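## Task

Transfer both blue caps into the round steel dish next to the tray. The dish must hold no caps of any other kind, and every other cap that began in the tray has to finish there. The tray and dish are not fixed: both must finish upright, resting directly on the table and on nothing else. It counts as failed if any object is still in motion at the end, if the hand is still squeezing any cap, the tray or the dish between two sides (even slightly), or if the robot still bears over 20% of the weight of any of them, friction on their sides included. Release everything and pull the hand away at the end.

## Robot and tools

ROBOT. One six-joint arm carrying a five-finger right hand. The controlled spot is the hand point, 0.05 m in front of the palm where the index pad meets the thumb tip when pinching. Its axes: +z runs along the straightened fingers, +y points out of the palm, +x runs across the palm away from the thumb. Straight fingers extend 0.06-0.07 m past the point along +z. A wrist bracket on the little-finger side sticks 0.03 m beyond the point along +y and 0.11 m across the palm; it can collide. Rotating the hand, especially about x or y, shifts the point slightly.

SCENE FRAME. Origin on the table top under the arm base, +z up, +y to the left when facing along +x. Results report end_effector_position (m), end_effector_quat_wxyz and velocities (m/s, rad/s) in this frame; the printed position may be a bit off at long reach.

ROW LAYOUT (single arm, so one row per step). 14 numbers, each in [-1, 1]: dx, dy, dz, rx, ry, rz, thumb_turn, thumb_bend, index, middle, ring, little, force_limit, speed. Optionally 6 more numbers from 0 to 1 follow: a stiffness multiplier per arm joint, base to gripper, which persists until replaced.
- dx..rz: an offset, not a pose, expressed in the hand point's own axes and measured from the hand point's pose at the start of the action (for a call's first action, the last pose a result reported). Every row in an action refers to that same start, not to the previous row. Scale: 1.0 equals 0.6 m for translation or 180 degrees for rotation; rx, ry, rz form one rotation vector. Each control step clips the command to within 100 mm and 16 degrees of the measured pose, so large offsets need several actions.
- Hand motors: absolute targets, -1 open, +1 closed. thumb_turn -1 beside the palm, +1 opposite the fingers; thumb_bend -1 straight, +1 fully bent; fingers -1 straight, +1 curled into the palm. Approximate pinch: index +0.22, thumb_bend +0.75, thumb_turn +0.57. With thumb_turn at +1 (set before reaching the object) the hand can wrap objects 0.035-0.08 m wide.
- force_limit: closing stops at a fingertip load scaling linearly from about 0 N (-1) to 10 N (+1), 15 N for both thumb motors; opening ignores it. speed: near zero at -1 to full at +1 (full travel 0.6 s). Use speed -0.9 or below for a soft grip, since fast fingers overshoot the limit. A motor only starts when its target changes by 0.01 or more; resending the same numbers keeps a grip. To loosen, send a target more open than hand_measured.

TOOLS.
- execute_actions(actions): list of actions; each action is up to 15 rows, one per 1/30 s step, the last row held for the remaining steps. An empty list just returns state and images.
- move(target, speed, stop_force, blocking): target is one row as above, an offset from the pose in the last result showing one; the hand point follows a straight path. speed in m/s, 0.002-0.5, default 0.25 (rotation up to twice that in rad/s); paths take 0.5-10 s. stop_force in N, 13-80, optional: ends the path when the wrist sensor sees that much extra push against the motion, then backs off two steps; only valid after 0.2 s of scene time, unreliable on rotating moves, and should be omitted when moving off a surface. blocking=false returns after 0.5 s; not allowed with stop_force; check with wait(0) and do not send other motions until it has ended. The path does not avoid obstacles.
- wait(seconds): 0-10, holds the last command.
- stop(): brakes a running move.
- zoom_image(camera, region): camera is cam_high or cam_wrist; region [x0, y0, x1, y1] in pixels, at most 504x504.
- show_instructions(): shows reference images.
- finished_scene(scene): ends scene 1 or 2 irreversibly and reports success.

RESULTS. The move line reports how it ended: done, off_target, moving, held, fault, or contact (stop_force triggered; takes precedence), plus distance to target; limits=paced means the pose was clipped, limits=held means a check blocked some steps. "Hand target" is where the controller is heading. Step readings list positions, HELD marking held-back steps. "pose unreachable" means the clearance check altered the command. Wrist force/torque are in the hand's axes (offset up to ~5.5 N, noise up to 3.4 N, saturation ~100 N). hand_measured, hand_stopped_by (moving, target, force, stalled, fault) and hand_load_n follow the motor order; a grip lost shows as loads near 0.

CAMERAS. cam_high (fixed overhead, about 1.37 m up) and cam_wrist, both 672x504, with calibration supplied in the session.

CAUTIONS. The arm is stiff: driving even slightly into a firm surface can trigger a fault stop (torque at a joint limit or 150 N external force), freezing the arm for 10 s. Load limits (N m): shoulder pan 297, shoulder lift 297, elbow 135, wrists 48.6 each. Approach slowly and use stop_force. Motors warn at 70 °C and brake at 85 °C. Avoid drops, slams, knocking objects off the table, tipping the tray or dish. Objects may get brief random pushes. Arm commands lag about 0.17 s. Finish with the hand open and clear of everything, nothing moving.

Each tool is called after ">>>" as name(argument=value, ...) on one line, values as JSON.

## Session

>>> execute_actions(actions=[])

Scene clock: 0.00 s.
end_effector_position=(+0.5730, -0.3176, +0.3969) hand_measured=(-1.000, -1.000, -1.000, -1.000, -1.000, -1.000) hand_load_n=(+0.0, +0.0, +0.0, +0.0, +0.0, +0.0) hand_stopped_by=(target, target, target, target, target, target) hand_force_limit=0.00 hand_speed=-0.80 end_effector_quat_wxyz=(-0.301, -0.124, +0.926, +0.192) end_effector_velocity=(-0.000, -0.000, -0.000) end_effector_angular_velocity=(-0.001, +0.001, -0.001)
Joint positions: [-0.757 -0.9    1.216  1.957  1.793 -2.534]
Joint velocities: [-0.     0.     0.     0.     0.001  0.002]
Wrist force (N, on the end effector, along its own x y z axes, offset not removed): no reading
Wrist torque (N m, same axes, about the end effector's origin, offset not removed): no reading
Hand target: +0.573, -0.318, +0.397; -0.301, -0.124, +0.926, +0.192
Joint stiffness scale: [1. 1. 1. 1. 1. 1.]
camera_calibration (this result's frames):
cam_wrist: T_world_to_cam=[[-0.0315724, 0.927413, 0.372704, 0.163275], [0.993245, 0.0707696, -0.0919592, -0.506312], [-0.11166, 0.367283, -0.923383, 0.679355], [0, 0, 0, 1]] pos_world=[0.583904, -0.365107, 0.519891]

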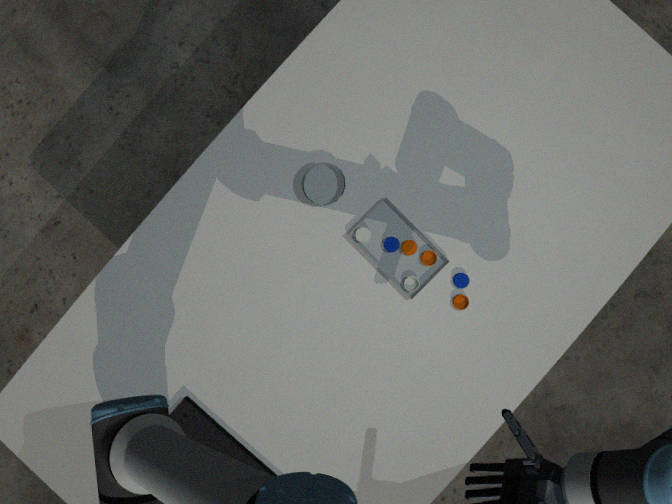

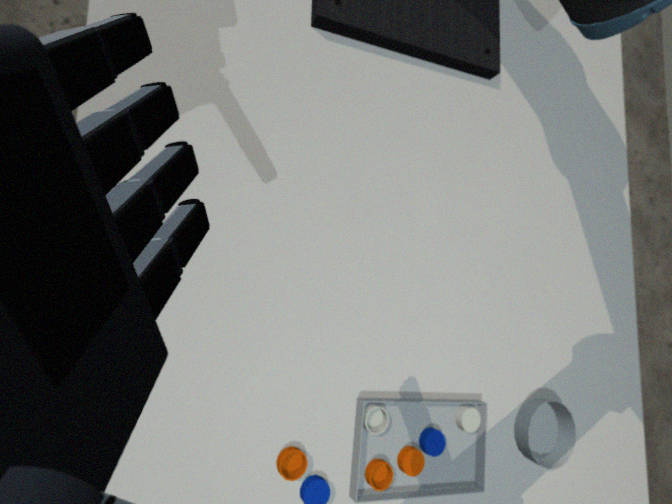

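>>> zoom_image(camera="cam_high", region=[270, 140, 510, 330])

Region (270, 140, 510, 330) of cam_high's 672x504 image, scaled by 2.100, with more detail than that image has; it fills the top 399 rows of this view, and the rest is white.

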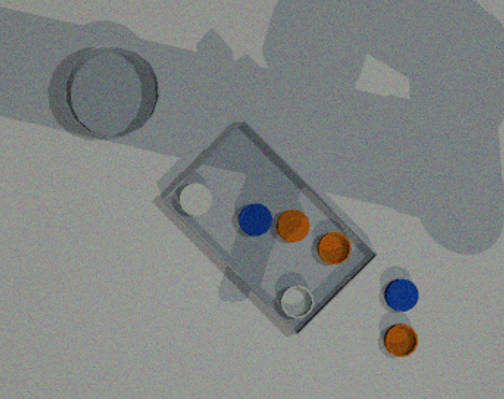

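>>> move(target=[-0.6415, -0.0492, 0.1973, 0.518, -0.2353, -0.1687, 0.57, 0.0, -0.45, -1, -1, -1, -0.2, 0], speed=0.3)

Scene clock: 35.80 s.
end_effector_position=(+0.8087, -0.1790, +0.1010) hand_measured=(+0.570, +0.000, -0.450, -1.000, -1.000, -1.000) hand_load_n=(+0.0, +0.0, +0.0, +0.0, +0.0, +0.0) hand_stopped_by=(target, target, target, target, target, target) hand_force_limit=-0.20 hand_speed=0.00 end_effector_quat_wxyz=(+0.246, -0.436, +0.753, -0.427) end_effector_velocity=(+0.002, +0.000, -0.001) end_effector_angular_velocity=(-0.004, -0.009, +0.004)
Joint positions: [-0.431 -1.172  1.891 -0.177  1.631 -3.102]
Joint velocities: [-0.     0.     0.004 -0.014 -0.004 -0.002]
Wrist force (N, on the end effector, along its own x y z axes, offset not removed): [-0.4 -0.8 -0.6]
Wrist torque (N m, same axes, about the end effector's origin, offset not removed): [0.27 0.26 0.11]
Hand target: +0.807, -0.178, +0.099; +0.245, -0.437, +0.753, -0.426
Off the commanded pose: 0.002 m, 0 deg.
Joint stiffness scale: [1. 1. 1. 1. 1. 1.]
move: done
camera_calibration (this result's frames):
cam_wrist: T_world_to_cam=[[-0.390074, 0.345111, -0.853663, 0.461997], [0.08557, 0.936679, 0.339572, 0.0679996], [0.916799, 0.0594104, -0.394906, -0.558616], [0, 0, 0, 1]] pos_world=[0.686533, -0.189947, 0.150698]

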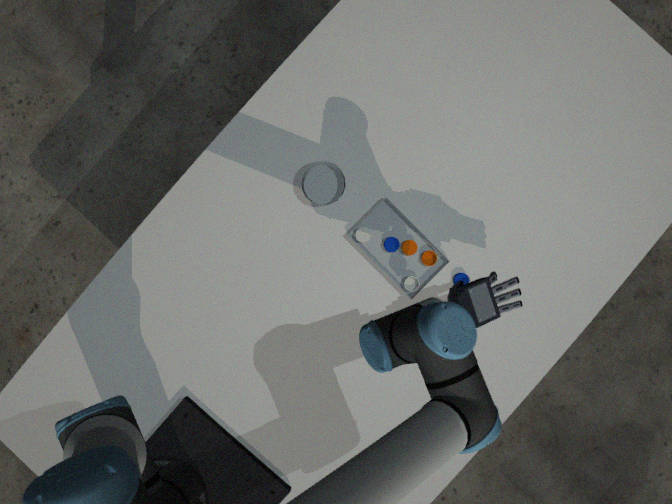

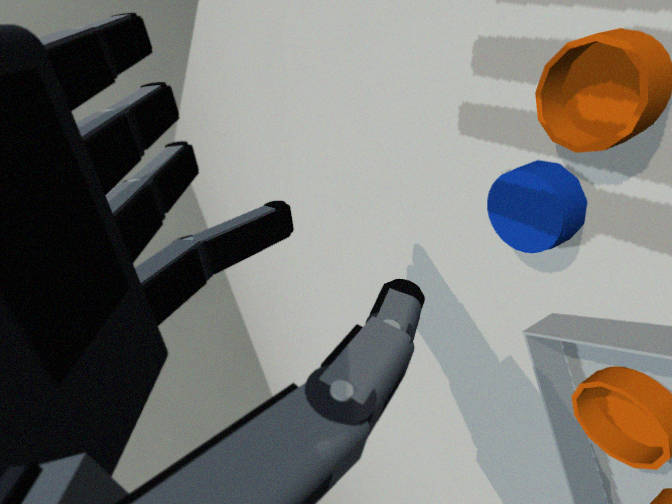

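>>> move(target=[-0.0113, 0.0922, 0.0275, 0, 0, 0, 0.57, 0.0, -0.45, -1, -1, -1, -0.2, 0], speed=0.12)

Scene clock: 43.90 s.
end_effector_position=(+0.8002, -0.1679, +0.0459) hand_measured=(+0.570, +0.000, -0.450, -1.000, -1.000, -1.000) hand_load_n=(+0.0, +0.0, +0.0, +0.0, +0.0, +0.0) hand_stopped_by=(target, target, target, target, target, target) hand_force_limit=-0.20 hand_speed=0.00 end_effector_quat_wxyz=(+0.245, -0.436, +0.753, -0.427) end_effector_velocity=(+0.002, -0.002, +0.001) end_effector_angular_velocity=(-0.005, -0.006, -0.002)
Joint positions: [-0.42  -1.119  1.939 -0.278  1.641 -3.097]
Joint velocities: [ 0.     0.     0.    -0.008  0.003 -0.   ]
Wrist force (N, on the end effector, along its own x y z axes, offset not removed): [-1.0 0.8 2.1]
Wrist torque (N m, same axes, about the end effector's origin, offset not removed): [0.28 0.37 0.18]
Hand target: +0.800, -0.166, +0.045; +0.246, -0.436, +0.753, -0.427
Off the commanded pose: 0.002 m, 0 deg.
Joint stiffness scale: [1. 1. 1. 1. 1. 1.]
move: done
camera_calibration (this result's frames):
cam_wrist: T_world_to_cam=[[-0.390037, 0.344693, -0.853849, 0.407753], [0.0859129, 0.936869, 0.338962, 0.0768036], [0.916782, 0.0588514, -0.395027, -0.573391], [0, 0, 0, 1]] pos_world=[0.678116, -0.17876, 0.095621]

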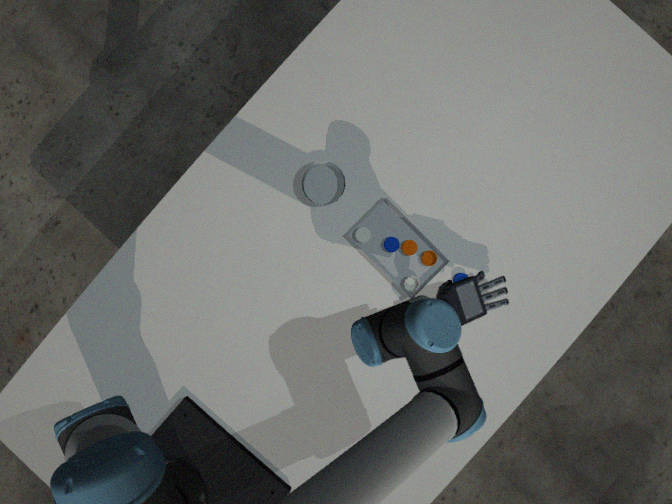

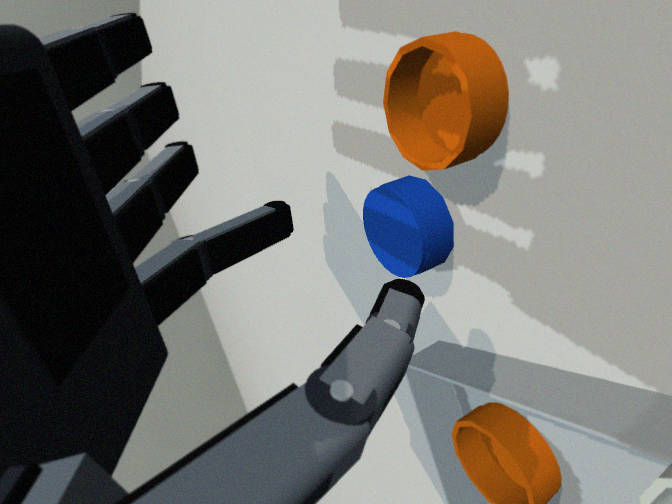

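>>> move(target=[-0.0033, 0.0408, 0.0257, 0, 0, 0, 0.57, 0.0, -0.45, -1, -1, -1, -0.2, 0], speed=0.05)

Scene clock: 52.13 s.
end_effector_position=(+0.8028, -0.1686, +0.0187) hand_measured=(+0.570, +0.000, -0.450, -1.000, -1.000, -1.000) hand_load_n=(+0.0, +0.0, +0.0, +0.0, +0.0, +0.0) hand_stopped_by=(target, target, target, target, target, target) hand_force_limit=-0.20 hand_speed=0.00 end_effector_quat_wxyz=(+0.245, -0.435, +0.753, -0.428) end_effector_velocity=(+0.002, -0.002, +0.001) end_effector_angular_velocity=(-0.004, -0.007, +0.000)
Joint positions: [-0.419 -1.08   1.944 -0.324  1.643 -3.096]
Joint velocities: [-0.002  0.     0.    -0.008 -0.001 -0.001]
Wrist force (N, on the end effector, along its own x y z axes, offset not removed): [0.1 -4.7 0.3]
Wrist torque (N m, same axes, about the end effector's origin, offset not removed): [-0.45 0.23 0.12]
Hand target: +0.802, -0.167, +0.017; +0.245, -0.436, +0.753, -0.427
Off the commanded pose: 0.003 m, 0 deg.
Joint stiffness scale: [1. 1. 1. 1. 1. 1.]
move: done
camera_calibration (this result's frames):
cam_wrist: T_world_to_cam=[[-0.388962, 0.343778, -0.854708, 0.38477], [0.0858399, 0.937254, 0.337915, 0.0865782], [0.917246, 0.0580681, -0.394066, -0.586981], [0, 0, 0, 1]] pos_world=[0.680635, -0.179336, 0.0683002]

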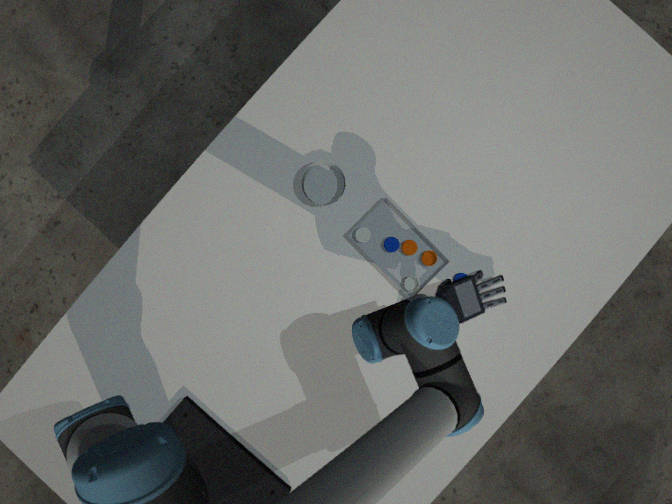

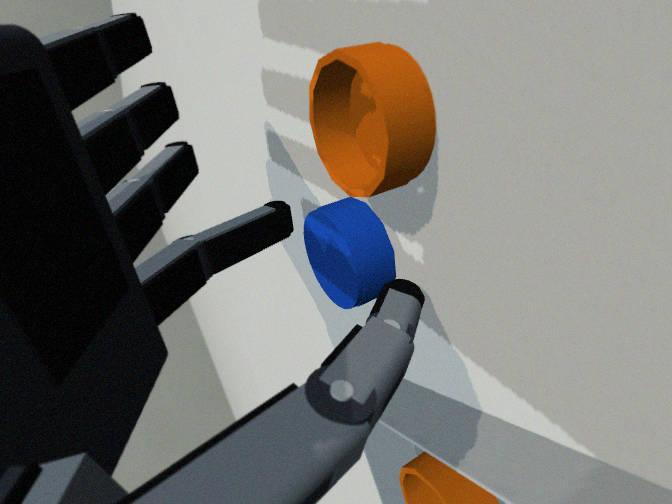

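Looks well placed. Closing the pinch.

>>> execute_actions(actions=[[[0,0,0,0,0,0,0.57,0.75,0.25,-1,-1,-1,-0.2,-0.8]],[[0,0,0,0,0,0,0.57,0.75,0.25,-1,-1,-1,-0.2,-0.8]],[[0,0,0,0,0,0,0.57,0.75,0.25,-1,-1,-1,-0.2,-0.8]],[[0,0,0,0,0,0,0.57,0.75,0.25,-1,-1,-1,-0.2,-0.8]]])

Scene clock: 57.73 s.
end_effector_position=(+0.8030, -0.1687, +0.0188) hand_measured=(+0.570, +0.214, -0.120, -1.000, -1.000, -1.000) hand_load_n=(+0.0, +5.5, +7.5, +0.0, +0.0, +0.0) hand_stopped_by=(target, force, force, target, target, target) hand_force_limit=-0.20 hand_speed=-0.80 end_effector_quat_wxyz=(+0.246, -0.435, +0.753, -0.428) end_effector_velocity=(+0.000, +0.001, -0.000) end_effector_angular_velocity=(+0.001, +0.000, +0.001)
Joint positions: [-0.419 -1.08   1.944 -0.324  1.643 -3.096]
Joint velocities: [ 0.001  0.    -0.     0.    -0.001  0.001]
Wrist force (N, on the end effector, along its own x y z axes, offset not removed): [0.5 2.6 -2.7]
Wrist torque (N m, same axes, about the end effector's origin, offset not removed): [0.90 0.29 0.20]
Hand target: +0.803, -0.169, +0.019; +0.246, -0.435, +0.753, -0.428
Off the commanded pose: 0.000 m, 0 deg.
Joint stiffness scale: [1. 1. 1. 1. 1. 1.]
Step readings (end_effector_position; steps 1 to 15: 1st action; 16 to 30: 2nd action; 31 to 45: 3rd action; 46 to 60: 4th action):
0: (+0.8031, -0.1687, +0.0189)
1: (+0.8031, -0.1687, +0.0189)
2: (+0.8031, -0.1687, +0.0189)
4: (+0.8031, -0.1687, +0.0189)
8: (+0.8031, -0.1687, +0.0189)
15: (+0.8030, -0.1687, +0.0189)
16: (+0.8030, -0.1687, +0.0188)
17: (+0.8030, -0.1687, +0.0188)
19: (+0.8030, -0.1687, +0.0188)
23: (+0.8030, -0.1687, +0.0188)
30: (+0.8030, -0.1687, +0.0188)
31: (+0.8030, -0.1687, +0.0188)
32: (+0.8030, -0.1687, +0.0188)
34: (+0.8030, -0.1687, +0.0188)
38: (+0.8030, -0.1687, +0.0188)
45: (+0.8030, -0.1687, +0.0188)
46: (+0.8030, -0.1687, +0.0188)
47: (+0.8030, -0.1687, +0.0188)
49: (+0.8030, -0.1687, +0.0188)
53: (+0.8030, -0.1687, +0.0188)
60: end_effector_position above
camera_calibration (this result's frames):
cam_wrist: T_world_to_cam=[[-0.388365, 0.343518, -0.855084, 0.384447], [0.0856549, 0.93736, 0.337668, 0.0867707], [0.917516, 0.0578964, -0.393461, -0.587375], [0, 0, 0, 1]] pos_world=[0.680799, -0.179393, 0.068325]

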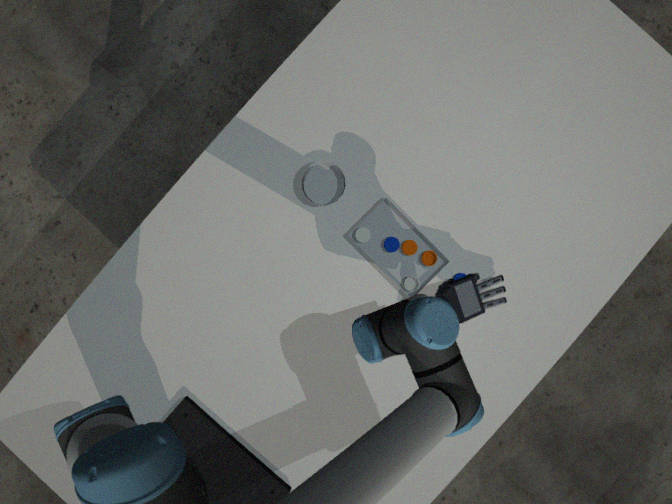

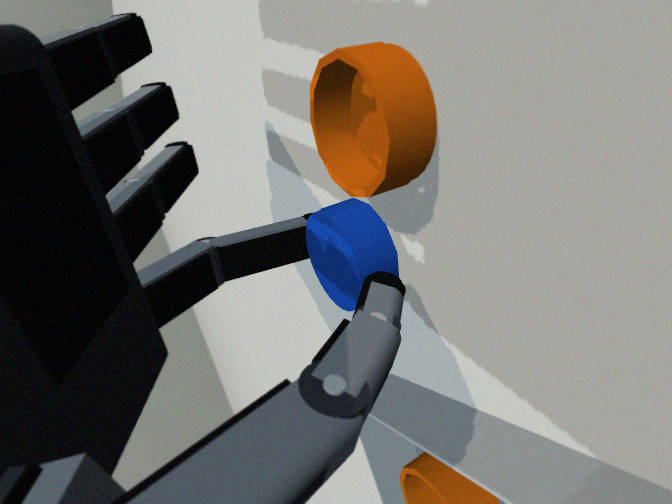

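>>> move(target=[0, -0.1143, -0.0687, 0, 0, 0, 0.57, 0.75, 0.25, -1, -1, -1, -0.2, -0.8], speed=0.1)

Scene clock: 65.00 s.
end_effector_position=(+0.8021, -0.1679, +0.0981) hand_measured=(+0.570, +0.214, -0.120, -1.000, -1.000, -1.000) hand_load_n=(+0.0, +5.5, +7.5, +0.0, +0.0, +0.0) hand_stopped_by=(target, force, force, target, target, target) hand_force_limit=-0.20 hand_speed=-0.80 end_effector_quat_wxyz=(+0.246, -0.435, +0.753, -0.428) end_effector_velocity=(-0.004, +0.000, -0.002) end_effector_angular_velocity=(+0.006, +0.013, -0.001)
Joint positions: [-0.419 -1.181  1.912 -0.192  1.643 -3.096]
Joint velocities: [-0.002  0.     0.     0.014 -0.    -0.001]
Wrist force (N, on the end effector, along its own x y z axes, offset not removed): [-1.2 0.2 -0.5]
Wrist torque (N m, same axes, about the end effector's origin, offset not removed): [0.46 0.47 -0.03]
Hand target: +0.803, -0.168, +0.099; +0.246, -0.435, +0.753, -0.428
Off the commanded pose: 0.001 m, 0 deg.
Joint stiffness scale: [1. 1. 1. 1. 1. 1.]
move: done
camera_calibration (this result's frames):
cam_wrist: T_world_to_cam=[[-0.388026, 0.343358, -0.855302, 0.451253], [0.0855191, 0.937423, 0.337528, 0.0594629], [0.917672, 0.0578251, -0.393108, -0.555569], [0, 0, 0, 1]] pos_world=[0.679843, -0.178558, 0.147489]

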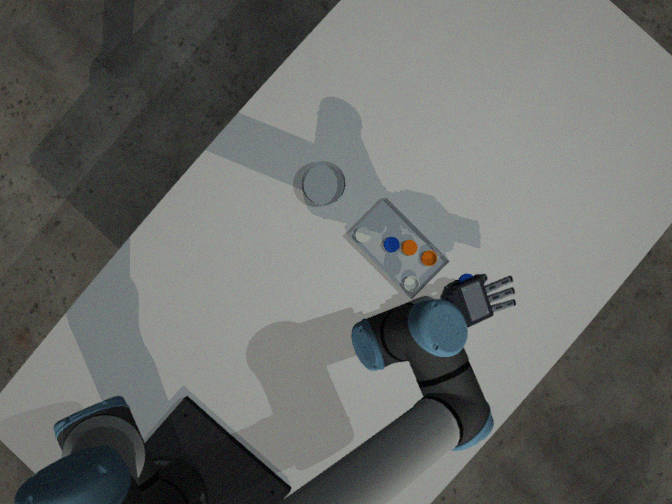

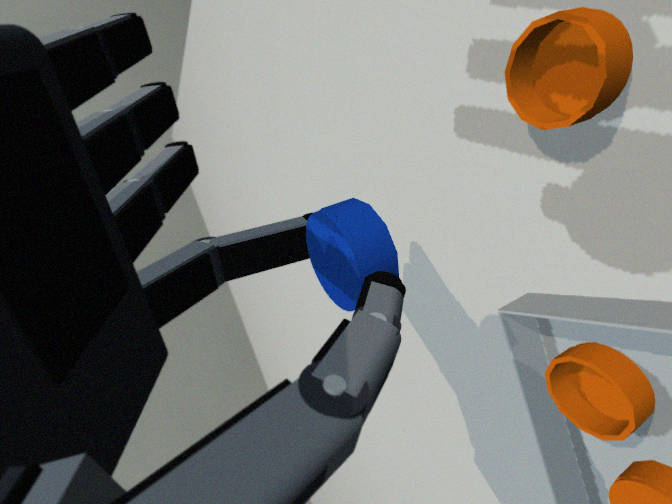

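>>> move(target=[-0.4945, 0.179, -0.3043, 0, -0.2857, -0.1717, 0.57, 0.75, 0.25, -1, -1, -1, -0.2, -0.8], speed=0.25)

Scene clock: 71.60 s.
end_effector_position=(+0.7664, +0.1930, +0.0982) hand_measured=(+0.570, +0.214, -0.120, -1.000, -1.000, -1.000) hand_load_n=(+0.0, +5.5, +7.5, +0.0, +0.0, +0.0) hand_stopped_by=(target, force, force, target, target, target) hand_force_limit=-0.20 hand_speed=-0.80 end_effector_quat_wxyz=(-0.425, +0.753, -0.437, +0.249) end_effector_velocity=(+0.003, +0.001, +0.005) end_effector_angular_velocity=(-0.004, -0.005, +0.018)
Joint positions: [-0.157 -1.17   1.911 -0.082  0.989 -3.545]
Joint velocities: [-0.001  0.    -0.011  0.015 -0.013 -0.017]
Wrist force (N, on the end effector, along its own x y z axes, offset not removed): [-0.1 -2.2 1.6]
Wrist torque (N m, same axes, about the end effector's origin, offset not removed): [-0.24 0.22 -0.10]
Hand target: +0.768, +0.195, +0.099; -0.425, +0.754, -0.434, +0.248
Off the commanded pose: 0.002 m, 0 deg.
Joint stiffness scale: [1. 1. 1. 1. 1. 1.]
move: done
camera_calibration (this result's frames):
cam_wrist: T_world_to_cam=[[-0.494876, -0.162969, -0.853545, 0.493077], [-0.764696, 0.548204, 0.338693, 0.450756], [0.41272, 0.820313, -0.395915, -0.303547], [0, 0, 0, 1]] pos_world=[0.713983, 0.082254, 0.148016]

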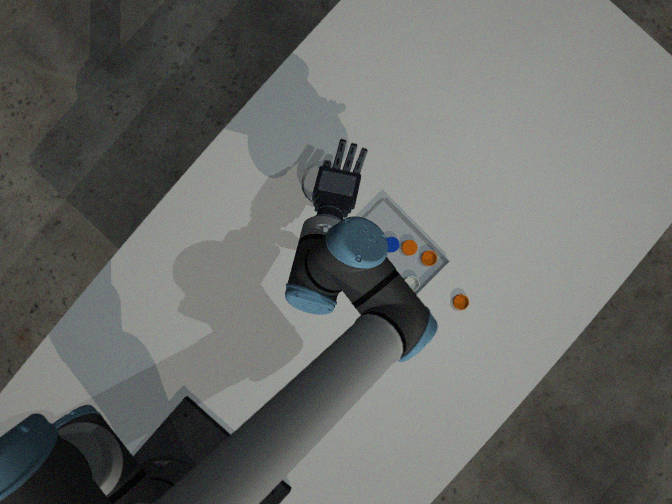

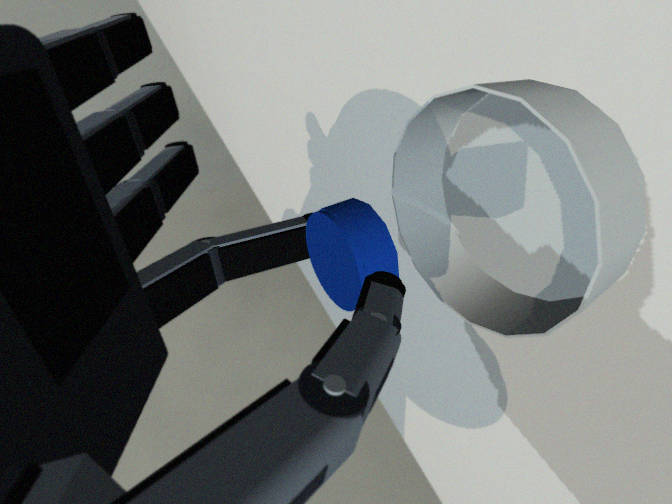

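>>> move(target=[0.0237, 0.1122, 0.05, 0, 0, 0, 0.57, 0.75, 0.25, -1, -1, -1, -0.2, -0.8], speed=0.07)

Scene clock: 80.20 s.
end_effector_position=(+0.7680, +0.1769, +0.0285) hand_measured=(+0.570, +0.214, -0.120, -1.000, -1.000, -1.000) hand_load_n=(+0.5, +5.5, +7.5, +0.0, +0.0, +0.0) hand_stopped_by=(target, force, force, target, target, target) hand_force_limit=-0.20 hand_speed=-0.80 end_effector_quat_wxyz=(-0.426, +0.753, -0.436, +0.250) end_effector_velocity=(+0.001, -0.001, -0.000) end_effector_angular_velocity=(-0.002, -0.007, +0.002)
Joint positions: [-0.184 -1.081  1.942 -0.194  0.968 -3.565]
Joint velocities: [-0.001  0.     0.002 -0.008 -0.002 -0.003]
Wrist force (N, on the end effector, along its own x y z axes, offset not removed): [1.7 -4.4 -3.8]
Wrist torque (N m, same axes, about the end effector's origin, offset not removed): [-0.08 -0.31 0.24]
Hand target: +0.766, +0.176, +0.025; -0.425, +0.753, -0.437, +0.249
Off the commanded pose: 0.004 m, 0 deg.
Joint stiffness scale: [1. 1. 1. 1. 1. 1.]
move: off_target
camera_calibration (this result's frames):
cam_wrist: T_world_to_cam=[[-0.49187, -0.163271, -0.855223, 0.429542], [-0.766047, 0.547997, 0.335963, 0.485605], [0.413807, 0.820391, -0.394617, -0.319416], [0, 0, 0, 1]] pos_world=[0.715451, 0.0660674, 0.078162]

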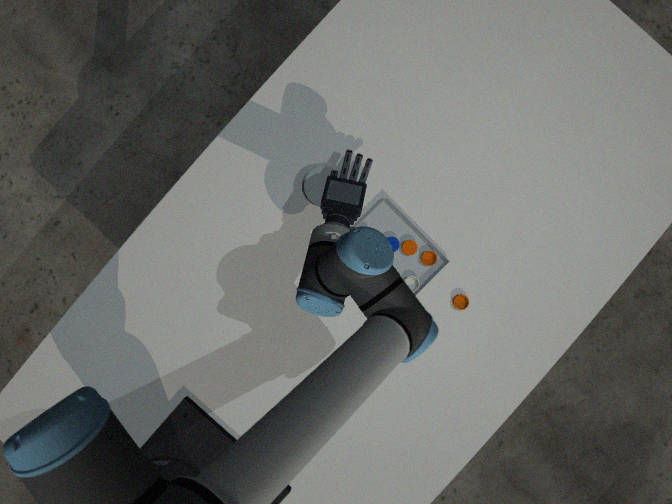

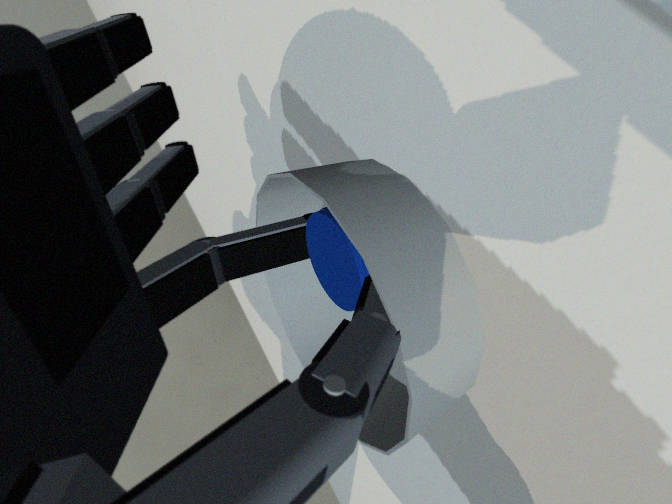

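>>> execute_actions(actions=[[[0,0,0,0,0,0,0.57,0.08,-0.3,-1,-1,-1,-0.2,-0.5]],[[0,0,0,0,0,0,0.57,0.08,-0.3,-1,-1,-1,-0.2,-0.5]]])

>>> move(target=[0, -0.1, -0.06, 0, 0, 0, 0.57, 0.08, -0.3, -1, -1, -1, -0.2, -0.5], speed=0.1)

Scene clock: 84.77 s.
end_effector_position=(+0.7681, +0.1769, +0.0289) hand_measured=(+0.570, +0.082, -0.300, -1.000, -1.000, -1.000) hand_load_n=(+0.5, -1.0, +0.0, +0.0, +0.0, +0.0) hand_stopped_by=(target, target, target, target, target, target) hand_force_limit=-0.20 hand_speed=-0.50 end_effector_quat_wxyz=(-0.426, +0.752, -0.436, +0.250) end_effector_velocity=(+0.000, -0.000, +0.000) end_effector_angular_velocity=(+0.000, -0.000, -0.002)
Joint positions: [-0.184 -1.082  1.942 -0.195  0.968 -3.565]
Joint velocities: [ 0.    -0.    -0.    -0.001  0.001  0.002]
Wrist force (N, on the end effector, along its own x y z axes, offset not removed): [1.6 -1.7 -2.3]
Wrist torque (N m, same axes, about the end effector's origin, offset not removed): [0.66 -0.20 0.17]
Hand target: +0.768, +0.177, +0.029; -0.426, +0.752, -0.436, +0.250
Off the commanded pose: 0.000 m, 0 deg.
Joint stiffness scale: [1. 1. 1. 1. 1. 1.]
Step readings (end_effector_position; steps 1 to 15: 1st action; 16 to 30: 2nd action):
0: (+0.7681, +0.1769, +0.0285)
1: (+0.7681, +0.1769, +0.0285)
2: (+0.7681, +0.1769, +0.0285)
4: (+0.7681, +0.1769, +0.0285)
8: (+0.7681, +0.1769, +0.0285)
15: (+0.7681, +0.1769, +0.0289)
16: (+0.7681, +0.1769, +0.0289)
17: (+0.7681, +0.1769, +0.0289)
19: (+0.7681, +0.1769, +0.0289)
23: (+0.7681, +0.1769, +0.0289)
30: end_effector_position above
camera_calibration (this result's frames):
cam_wrist: T_world_to_cam=[[-0.490516, -0.163611, -0.855936, 0.429011], [-0.766742, 0.547804, 0.334689, 0.486178], [0.414126, 0.820452, -0.394154, -0.31962], [0, 0, 0, 1]] pos_world=[0.715572, 0.0660936, 0.078508]

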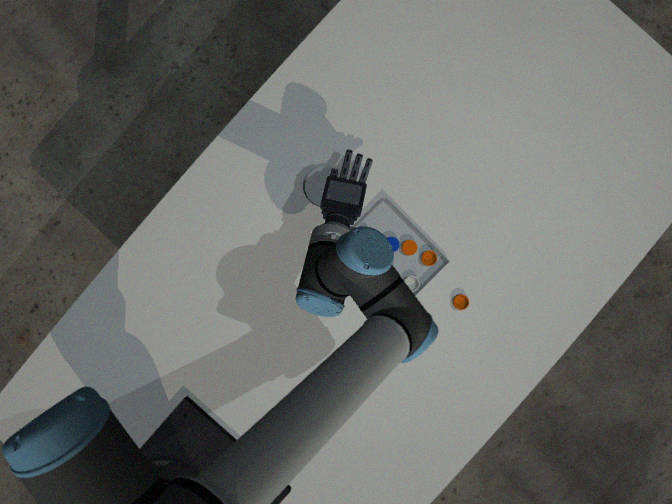

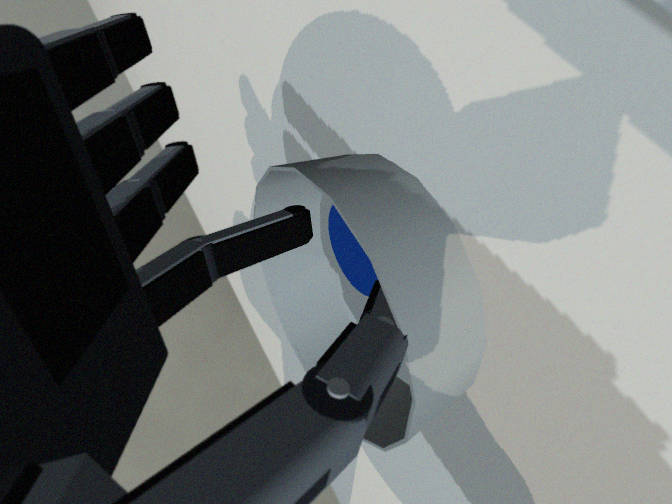

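Scene clock: 85.97 s.
end_effector_position=(+0.7667, +0.1775, +0.0978) hand_measured=(+0.570, +0.082, -0.300, -1.000, -1.000, -1.000) hand_load_n=(+0.0, +0.0, +0.0, +0.0, +0.0, +0.0) hand_stopped_by=(target, target, target, target, target, target) hand_force_limit=-0.20 hand_speed=-0.50 end_effector_quat_wxyz=(-0.426, +0.752, -0.436, +0.250) end_effector_velocity=(-0.004, +0.001, -0.001) end_effector_angular_velocity=(+0.003, +0.013, +0.001)
Joint positions: [-0.184 -1.17   1.915 -0.08   0.968 -3.565]
Joint velocities: [ 0.     0.    -0.     0.013 -0.001 -0.001]
Wrist force (N, on the end effector, along its own x y z axes, offset not removed): [-2.6 0.5 -0.6]
Wrist torque (N m, same axes, about the end effector's origin, offset not removed): [0.46 0.64 -0.05]
Hand target: +0.768, +0.177, +0.099; -0.426, +0.752, -0.436, +0.250
Off the commanded pose: 0.002 m, 0 deg.
Joint stiffness scale: [1. 1. 1. 1. 1. 1.]
move: done
camera_calibration (this result's frames):
cam_wrist: T_world_to_cam=[[-0.490533, -0.163608, -0.855926, 0.487381], [-0.766736, 0.547803, 0.334707, 0.461718], [0.414118, 0.820454, -0.394159, -0.292357], [0, 0, 0, 1]] pos_world=[0.714163, 0.0666742, 0.147387]

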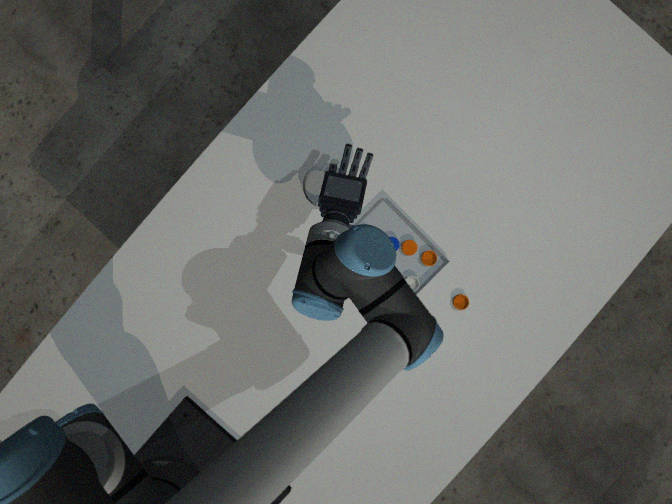

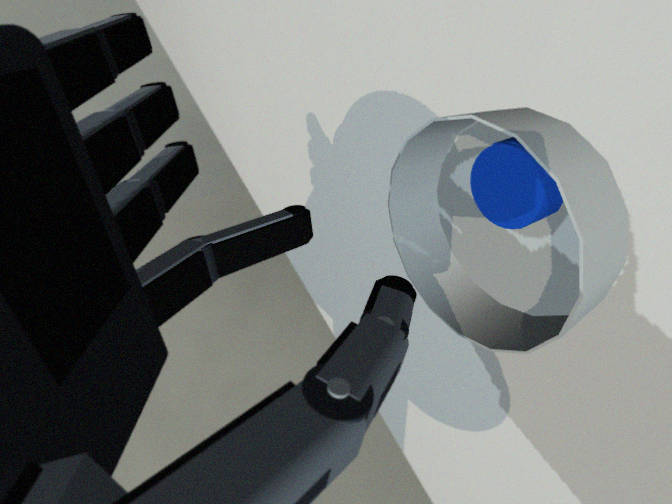

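>>> move(target=[0.2645, 0.123, -0.1148, 0, 0, 0, 0.57, 0.0, -0.45, -1, -1, -1, -0.2, -0.3], speed=0.2)

Scene clock: 92.80 s.
end_effector_position=(+0.7595, -0.0073, +0.0699) hand_measured=(+0.570, +0.000, -0.450, -1.000, -1.000, -1.000) hand_load_n=(+0.0, +0.0, +0.0, +0.0, +0.0, +0.0) hand_stopped_by=(target, target, target, target, target, target) hand_force_limit=-0.20 hand_speed=-0.30 end_effector_quat_wxyz=(-0.426, +0.752, -0.437, +0.250) end_effector_velocity=(+0.000, +0.002, +0.004) end_effector_angular_velocity=(-0.005, -0.003, +0.020)
Joint positions: [-0.483 -1.093  1.894  0.042  0.75  -3.832]
Joint velocities: [ 0.001 -0.    -0.008  0.02  -0.01  -0.024]
Wrist force (N, on the end effector, along its own x y z axes, offset not removed): [3.3 -6.6 -3.6]
Wrist torque (N m, same axes, about the end effector's origin, offset not removed): [-0.60 -0.16 -0.02]
Hand target: +0.761, -0.008, +0.071; -0.426, +0.752, -0.436, +0.251
Off the commanded pose: 0.002 m, 0 deg.
Joint stiffness scale: [1. 1. 1. 1. 1. 1.]
move: done
camera_calibration (this result's frames):
cam_wrist: T_world_to_cam=[[-0.49241, -0.160708, -0.855398, 0.431087], [-0.764405, 0.549815, 0.336733, 0.564828], [0.416195, 0.819681, -0.39358, -0.150394], [0, 0, 0, 1]] pos_world=[0.706622, -0.117996, 0.119362]

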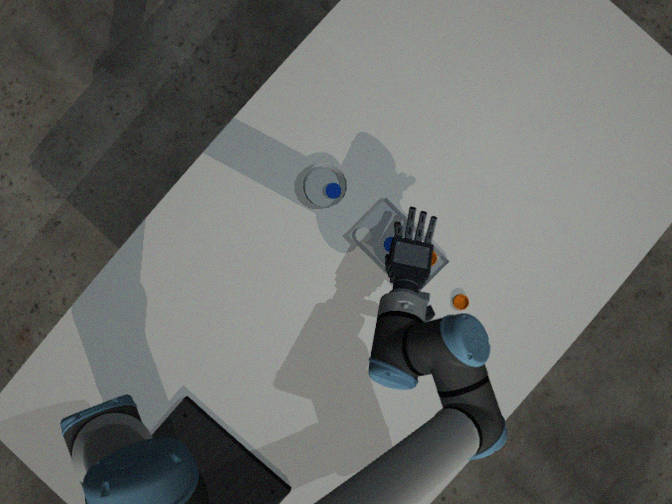

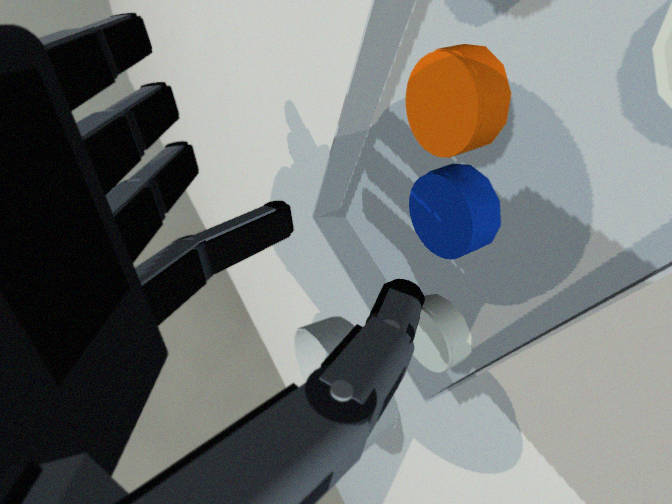

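>>> move(target=[-0.0028, 0.0508, 0.0283, 0, 0, 0, 0.57, 0.0, -0.45, -1, -1, -1, -0.2, -0.3], speed=0.08)

Scene clock: 100.70 s.
end_effector_position=(+0.7587, -0.0069, +0.0360) hand_measured=(+0.570, +0.000, -0.450, -1.000, -1.000, -1.000) hand_load_n=(+0.0, +0.0, +0.0, +0.0, +0.0, +0.0) hand_stopped_by=(target, target, target, target, target, target) hand_force_limit=-0.20 hand_speed=-0.30 end_effector_quat_wxyz=(-0.426, +0.752, -0.437, +0.250) end_effector_velocity=(+0.003, -0.002, +0.000) end_effector_angular_velocity=(-0.004, -0.010, -0.002)
Joint positions: [-0.483 -1.05   1.908 -0.014  0.749 -3.834]
Joint velocities: [-0.001 -0.    -0.001 -0.012 -0.     0.002]
Wrist force (N, on the end effector, along its own x y z axes, offset not removed): [2.6 -0.2 -2.2]
Wrist torque (N m, same axes, about the end effector's origin, offset not removed): [0.69 0.05 0.31]
Hand target: +0.758, -0.006, +0.035; -0.426, +0.752, -0.437, +0.250
Off the commanded pose: 0.001 m, 0 deg.
Joint stiffness scale: [1. 1. 1. 1. 1. 1.]
move: done
camera_calibration (this result's frames):
cam_wrist: T_world_to_cam=[[-0.491198, -0.161874, -0.855875, 0.400863], [-0.765566, 0.548921, 0.33555, 0.576309], [0.415491, 0.82005, -0.393554, -0.163197], [0, 0, 0, 1]] pos_world=[0.705913, -0.11763, 0.085481]

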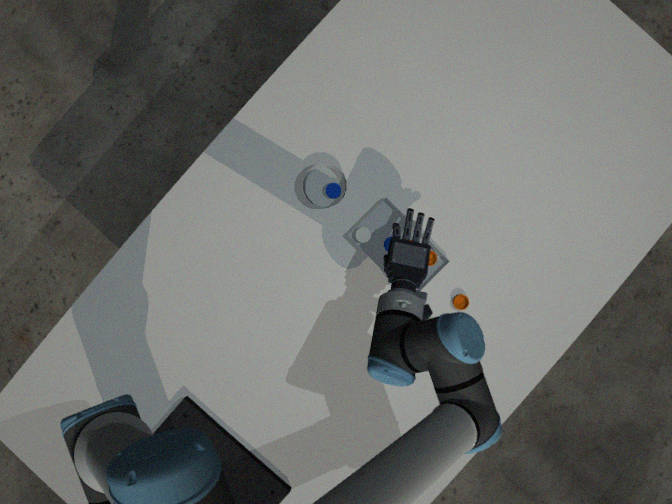

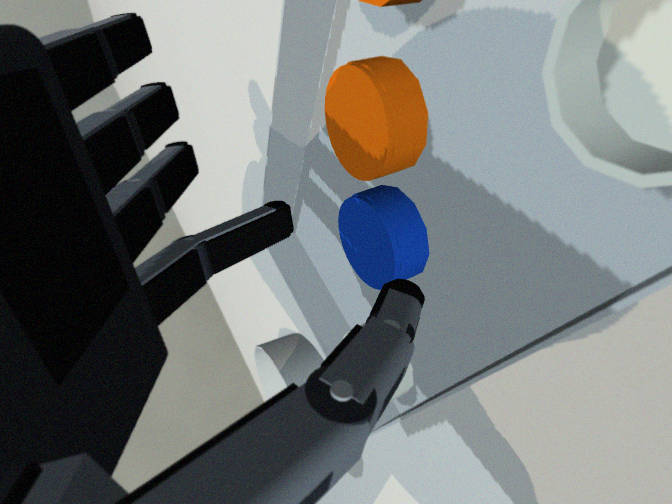

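>>> move(target=[0, 0.0221, 0.0133, 0, 0, 0, 0.57, 0.0, -0.45, -1, -1, -1, -0.2, -0.3], speed=0.04)

>>> execute_actions(actions=[[[0,0,0,0,0,0,0.57,0.75,0.25,-1,-1,-1,-0.2,-0.8]],[[0,0,0,0,0,0,0.57,0.75,0.25,-1,-1,-1,-0.2,-0.8]],[[0,0,0,0,0,0,0.57,0.75,0.25,-1,-1,-1,-0.2,-0.8]],[[0,0,0,0,0,0,0.57,0.75,0.25,-1,-1,-1,-0.2,-0.8]]])

Scene clock: 104.57 s.
end_effector_position=(+0.7602, -0.0078, +0.0221) hand_measured=(+0.570, +0.000, -0.450, -1.000, -1.000, -1.000) hand_load_n=(+0.0, +0.0, +0.0, +0.0, +0.0, +0.0) hand_stopped_by=(target, target, target, target, target, target) hand_force_limit=-0.20 hand_speed=-0.30 end_effector_quat_wxyz=(-0.426, +0.752, -0.436, +0.251) end_effector_velocity=(+0.002, -0.001, -0.000) end_effector_angular_velocity=(-0.004, -0.006, +0.000)
Joint positions: [-0.483 -1.031  1.909 -0.037  0.749 -3.834]
Joint velocities: [-0.     0.    -0.    -0.006 -0.    -0.001]
Wrist force (N, on the end effector, along its own x y z axes, offset not removed): [2.4 0.0 0.6]
Wrist torque (N m, same axes, about the end effector's origin, offset not removed): [0.28 -0.11 0.33]
Hand target: +0.759, -0.007, +0.021; -0.426, +0.752, -0.437, +0.250
Off the commanded pose: 0.002 m, 0 deg.
Joint stiffness scale: [1. 1. 1. 1. 1. 1.]
move: done
camera_calibration (this result's frames):
cam_wrist: T_world_to_cam=[[-0.489685, -0.162591, -0.856605, 0.388461], [-0.766097, 0.549321, 0.33368, 0.583095], [0.416298, 0.819641, -0.393554, -0.16916], [0, 0, 0, 1]] pos_world=[0.707352, -0.118496, 0.071617]

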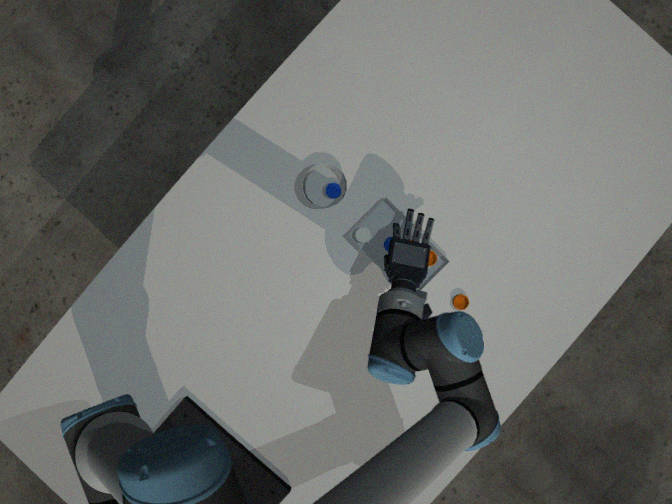

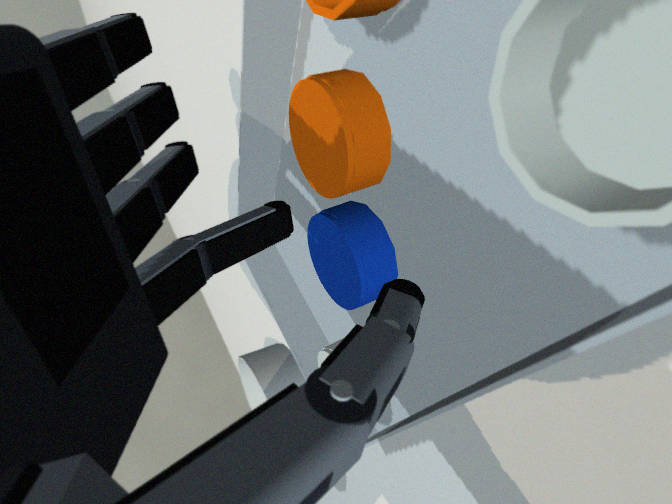

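Scene clock: 106.57 s.
end_effector_position=(+0.7603, -0.0078, +0.0221) hand_measured=(+0.570, +0.228, -0.130, -1.000, -1.000, -1.000) hand_load_n=(+0.0, +6.0, +7.5, +0.0, +0.0, +0.0) hand_stopped_by=(target, force, force, target, target, target) hand_force_limit=-0.20 hand_speed=-0.80 end_effector_quat_wxyz=(-0.426, +0.752, -0.436, +0.251) end_effector_velocity=(+0.000, -0.001, +0.000) end_effector_angular_velocity=(-0.001, -0.001, +0.000)
Joint positions: [-0.483 -1.031  1.909 -0.037  0.749 -3.834]
Joint velocities: [-0.001  0.    -0.    -0.    -0.    -0.001]
Wrist force (N, on the end effector, along its own x y z axes, offset not removed): [2.6 -1.4 -0.5]
Wrist torque (N m, same axes, about the end effector's origin, offset not removed): [0.11 -0.24 0.27]
Hand target: +0.760, -0.008, +0.022; -0.426, +0.752, -0.436, +0.251
Off the commanded pose: 0.000 m, 0 deg.
Joint stiffness scale: [1. 1. 1. 1. 1. 1.]
Step readings (end_effector_position; steps 1 to 15: 1st action; 16 to 30: 2nd action; 31 to 45: 3rd action; 46 to 60: 4th action):
0: (+0.7602, -0.0078, +0.0221)
1: (+0.7603, -0.0078, +0.0221)
2: (+0.7603, -0.0078, +0.0221)
4: (+0.7603, -0.0078, +0.0221)
8: (+0.7603, -0.0078, +0.0221)
15: (+0.7603, -0.0078, +0.0221)
16: (+0.7603, -0.0078, +0.0221)
17: (+0.7603, -0.0078, +0.0221)
19: (+0.7603, -0.0078, +0.0221)
23: (+0.7603, -0.0078, +0.0221)
30: (+0.7603, -0.0078, +0.0221)
31: (+0.7603, -0.0078, +0.0221)
32: (+0.7603, -0.0078, +0.0221)
34: (+0.7603, -0.0078, +0.0221)
38: (+0.7603, -0.0078, +0.0221)
45: (+0.7603, -0.0078, +0.0221)
46: (+0.7603, -0.0078, +0.0221)
47: (+0.7603, -0.0078, +0.0221)
49: (+0.7603, -0.0078, +0.0221)
53: (+0.7603, -0.0078, +0.0221)
60: end_effector_position above
camera_calibration (this result's frames):
cam_wrist: T_world_to_cam=[[-0.489478, -0.162705, -0.856702, 0.388328], [-0.766178, 0.549365, 0.333421, 0.583233], [0.416393, 0.819589, -0.393563, -0.169231], [0, 0, 0, 1]] pos_world=[0.707405, -0.118525, 0.0716162]

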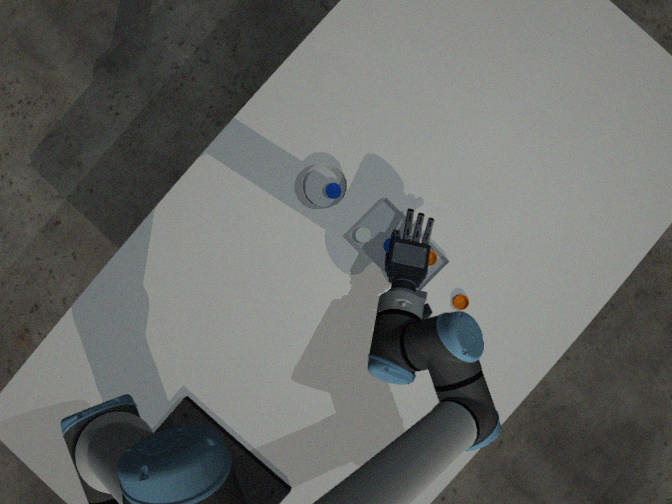

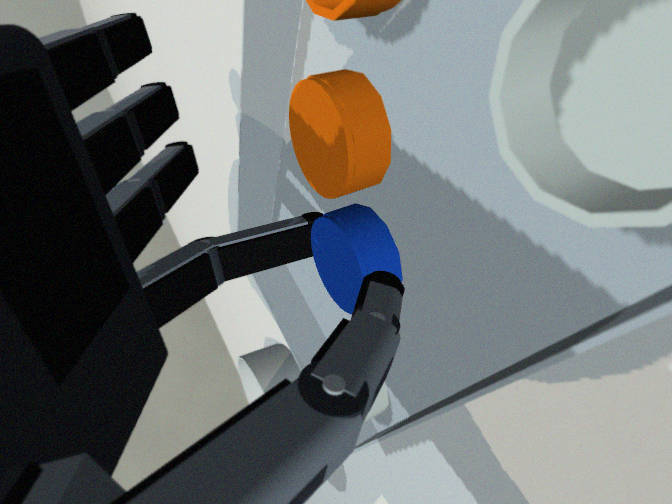

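>>> move(target=[0, -0.1071, -0.0644, 0, 0, 0, 0.57, 0.75, 0.25, -1, -1, -1, -0.2, -0.8], speed=0.1)

Scene clock: 111.83 s.
end_effector_position=(+0.7588, -0.0066, +0.0961) hand_measured=(+0.570, +0.228, -0.130, -1.000, -1.000, -1.000) hand_load_n=(+0.0, +6.0, +7.5, +0.0, +0.0, +0.0) hand_stopped_by=(target, force, force, target, target, target) hand_force_limit=-0.20 hand_speed=-0.80 end_effector_quat_wxyz=(-0.426, +0.752, -0.436, +0.251) end_effector_velocity=(-0.003, +0.000, +0.000) end_effector_angular_velocity=(+0.005, +0.009, -0.001)
Joint positions: [-0.483 -1.126  1.885  0.082  0.749 -3.834]
Joint velocities: [-0.002  0.    -0.     0.011 -0.    -0.   ]
Wrist force (N, on the end effector, along its own x y z axes, offset not removed): [-2.6 4.1 -3.9]
Wrist torque (N m, same axes, about the end effector's origin, offset not removed): [1.04 0.81 0.05]
Hand target: +0.760, -0.008, +0.097; -0.426, +0.752, -0.436, +0.251
Off the commanded pose: 0.002 m, 0 deg.
Joint stiffness scale: [1. 1. 1. 1. 1. 1.]
move: done
camera_calibration (this result's frames):
cam_wrist: T_world_to_cam=[[-0.489898, -0.162473, -0.856506, 0.451499], [-0.766013, 0.549276, 0.333945, 0.556562], [0.416201, 0.819694, -0.393546, -0.140319], [0, 0, 0, 1]] pos_world=[0.705923, -0.117331, 0.145628]

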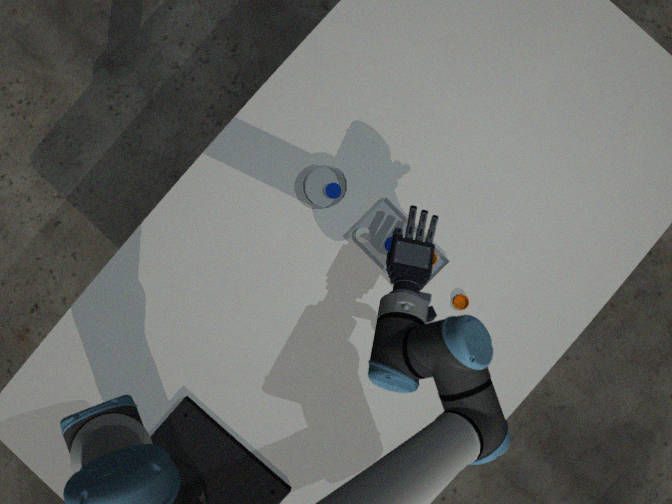

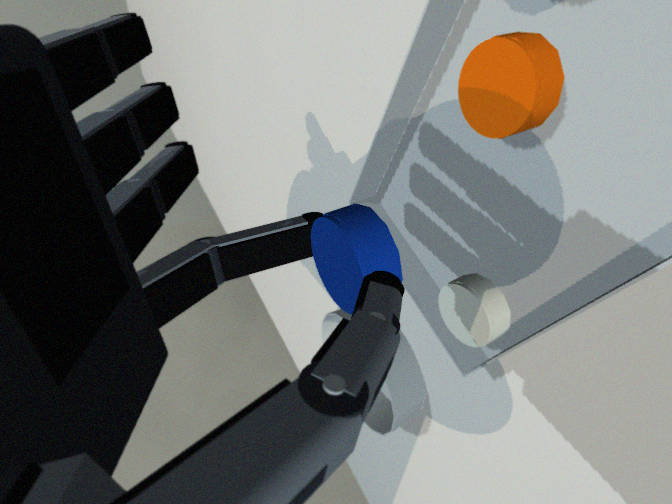

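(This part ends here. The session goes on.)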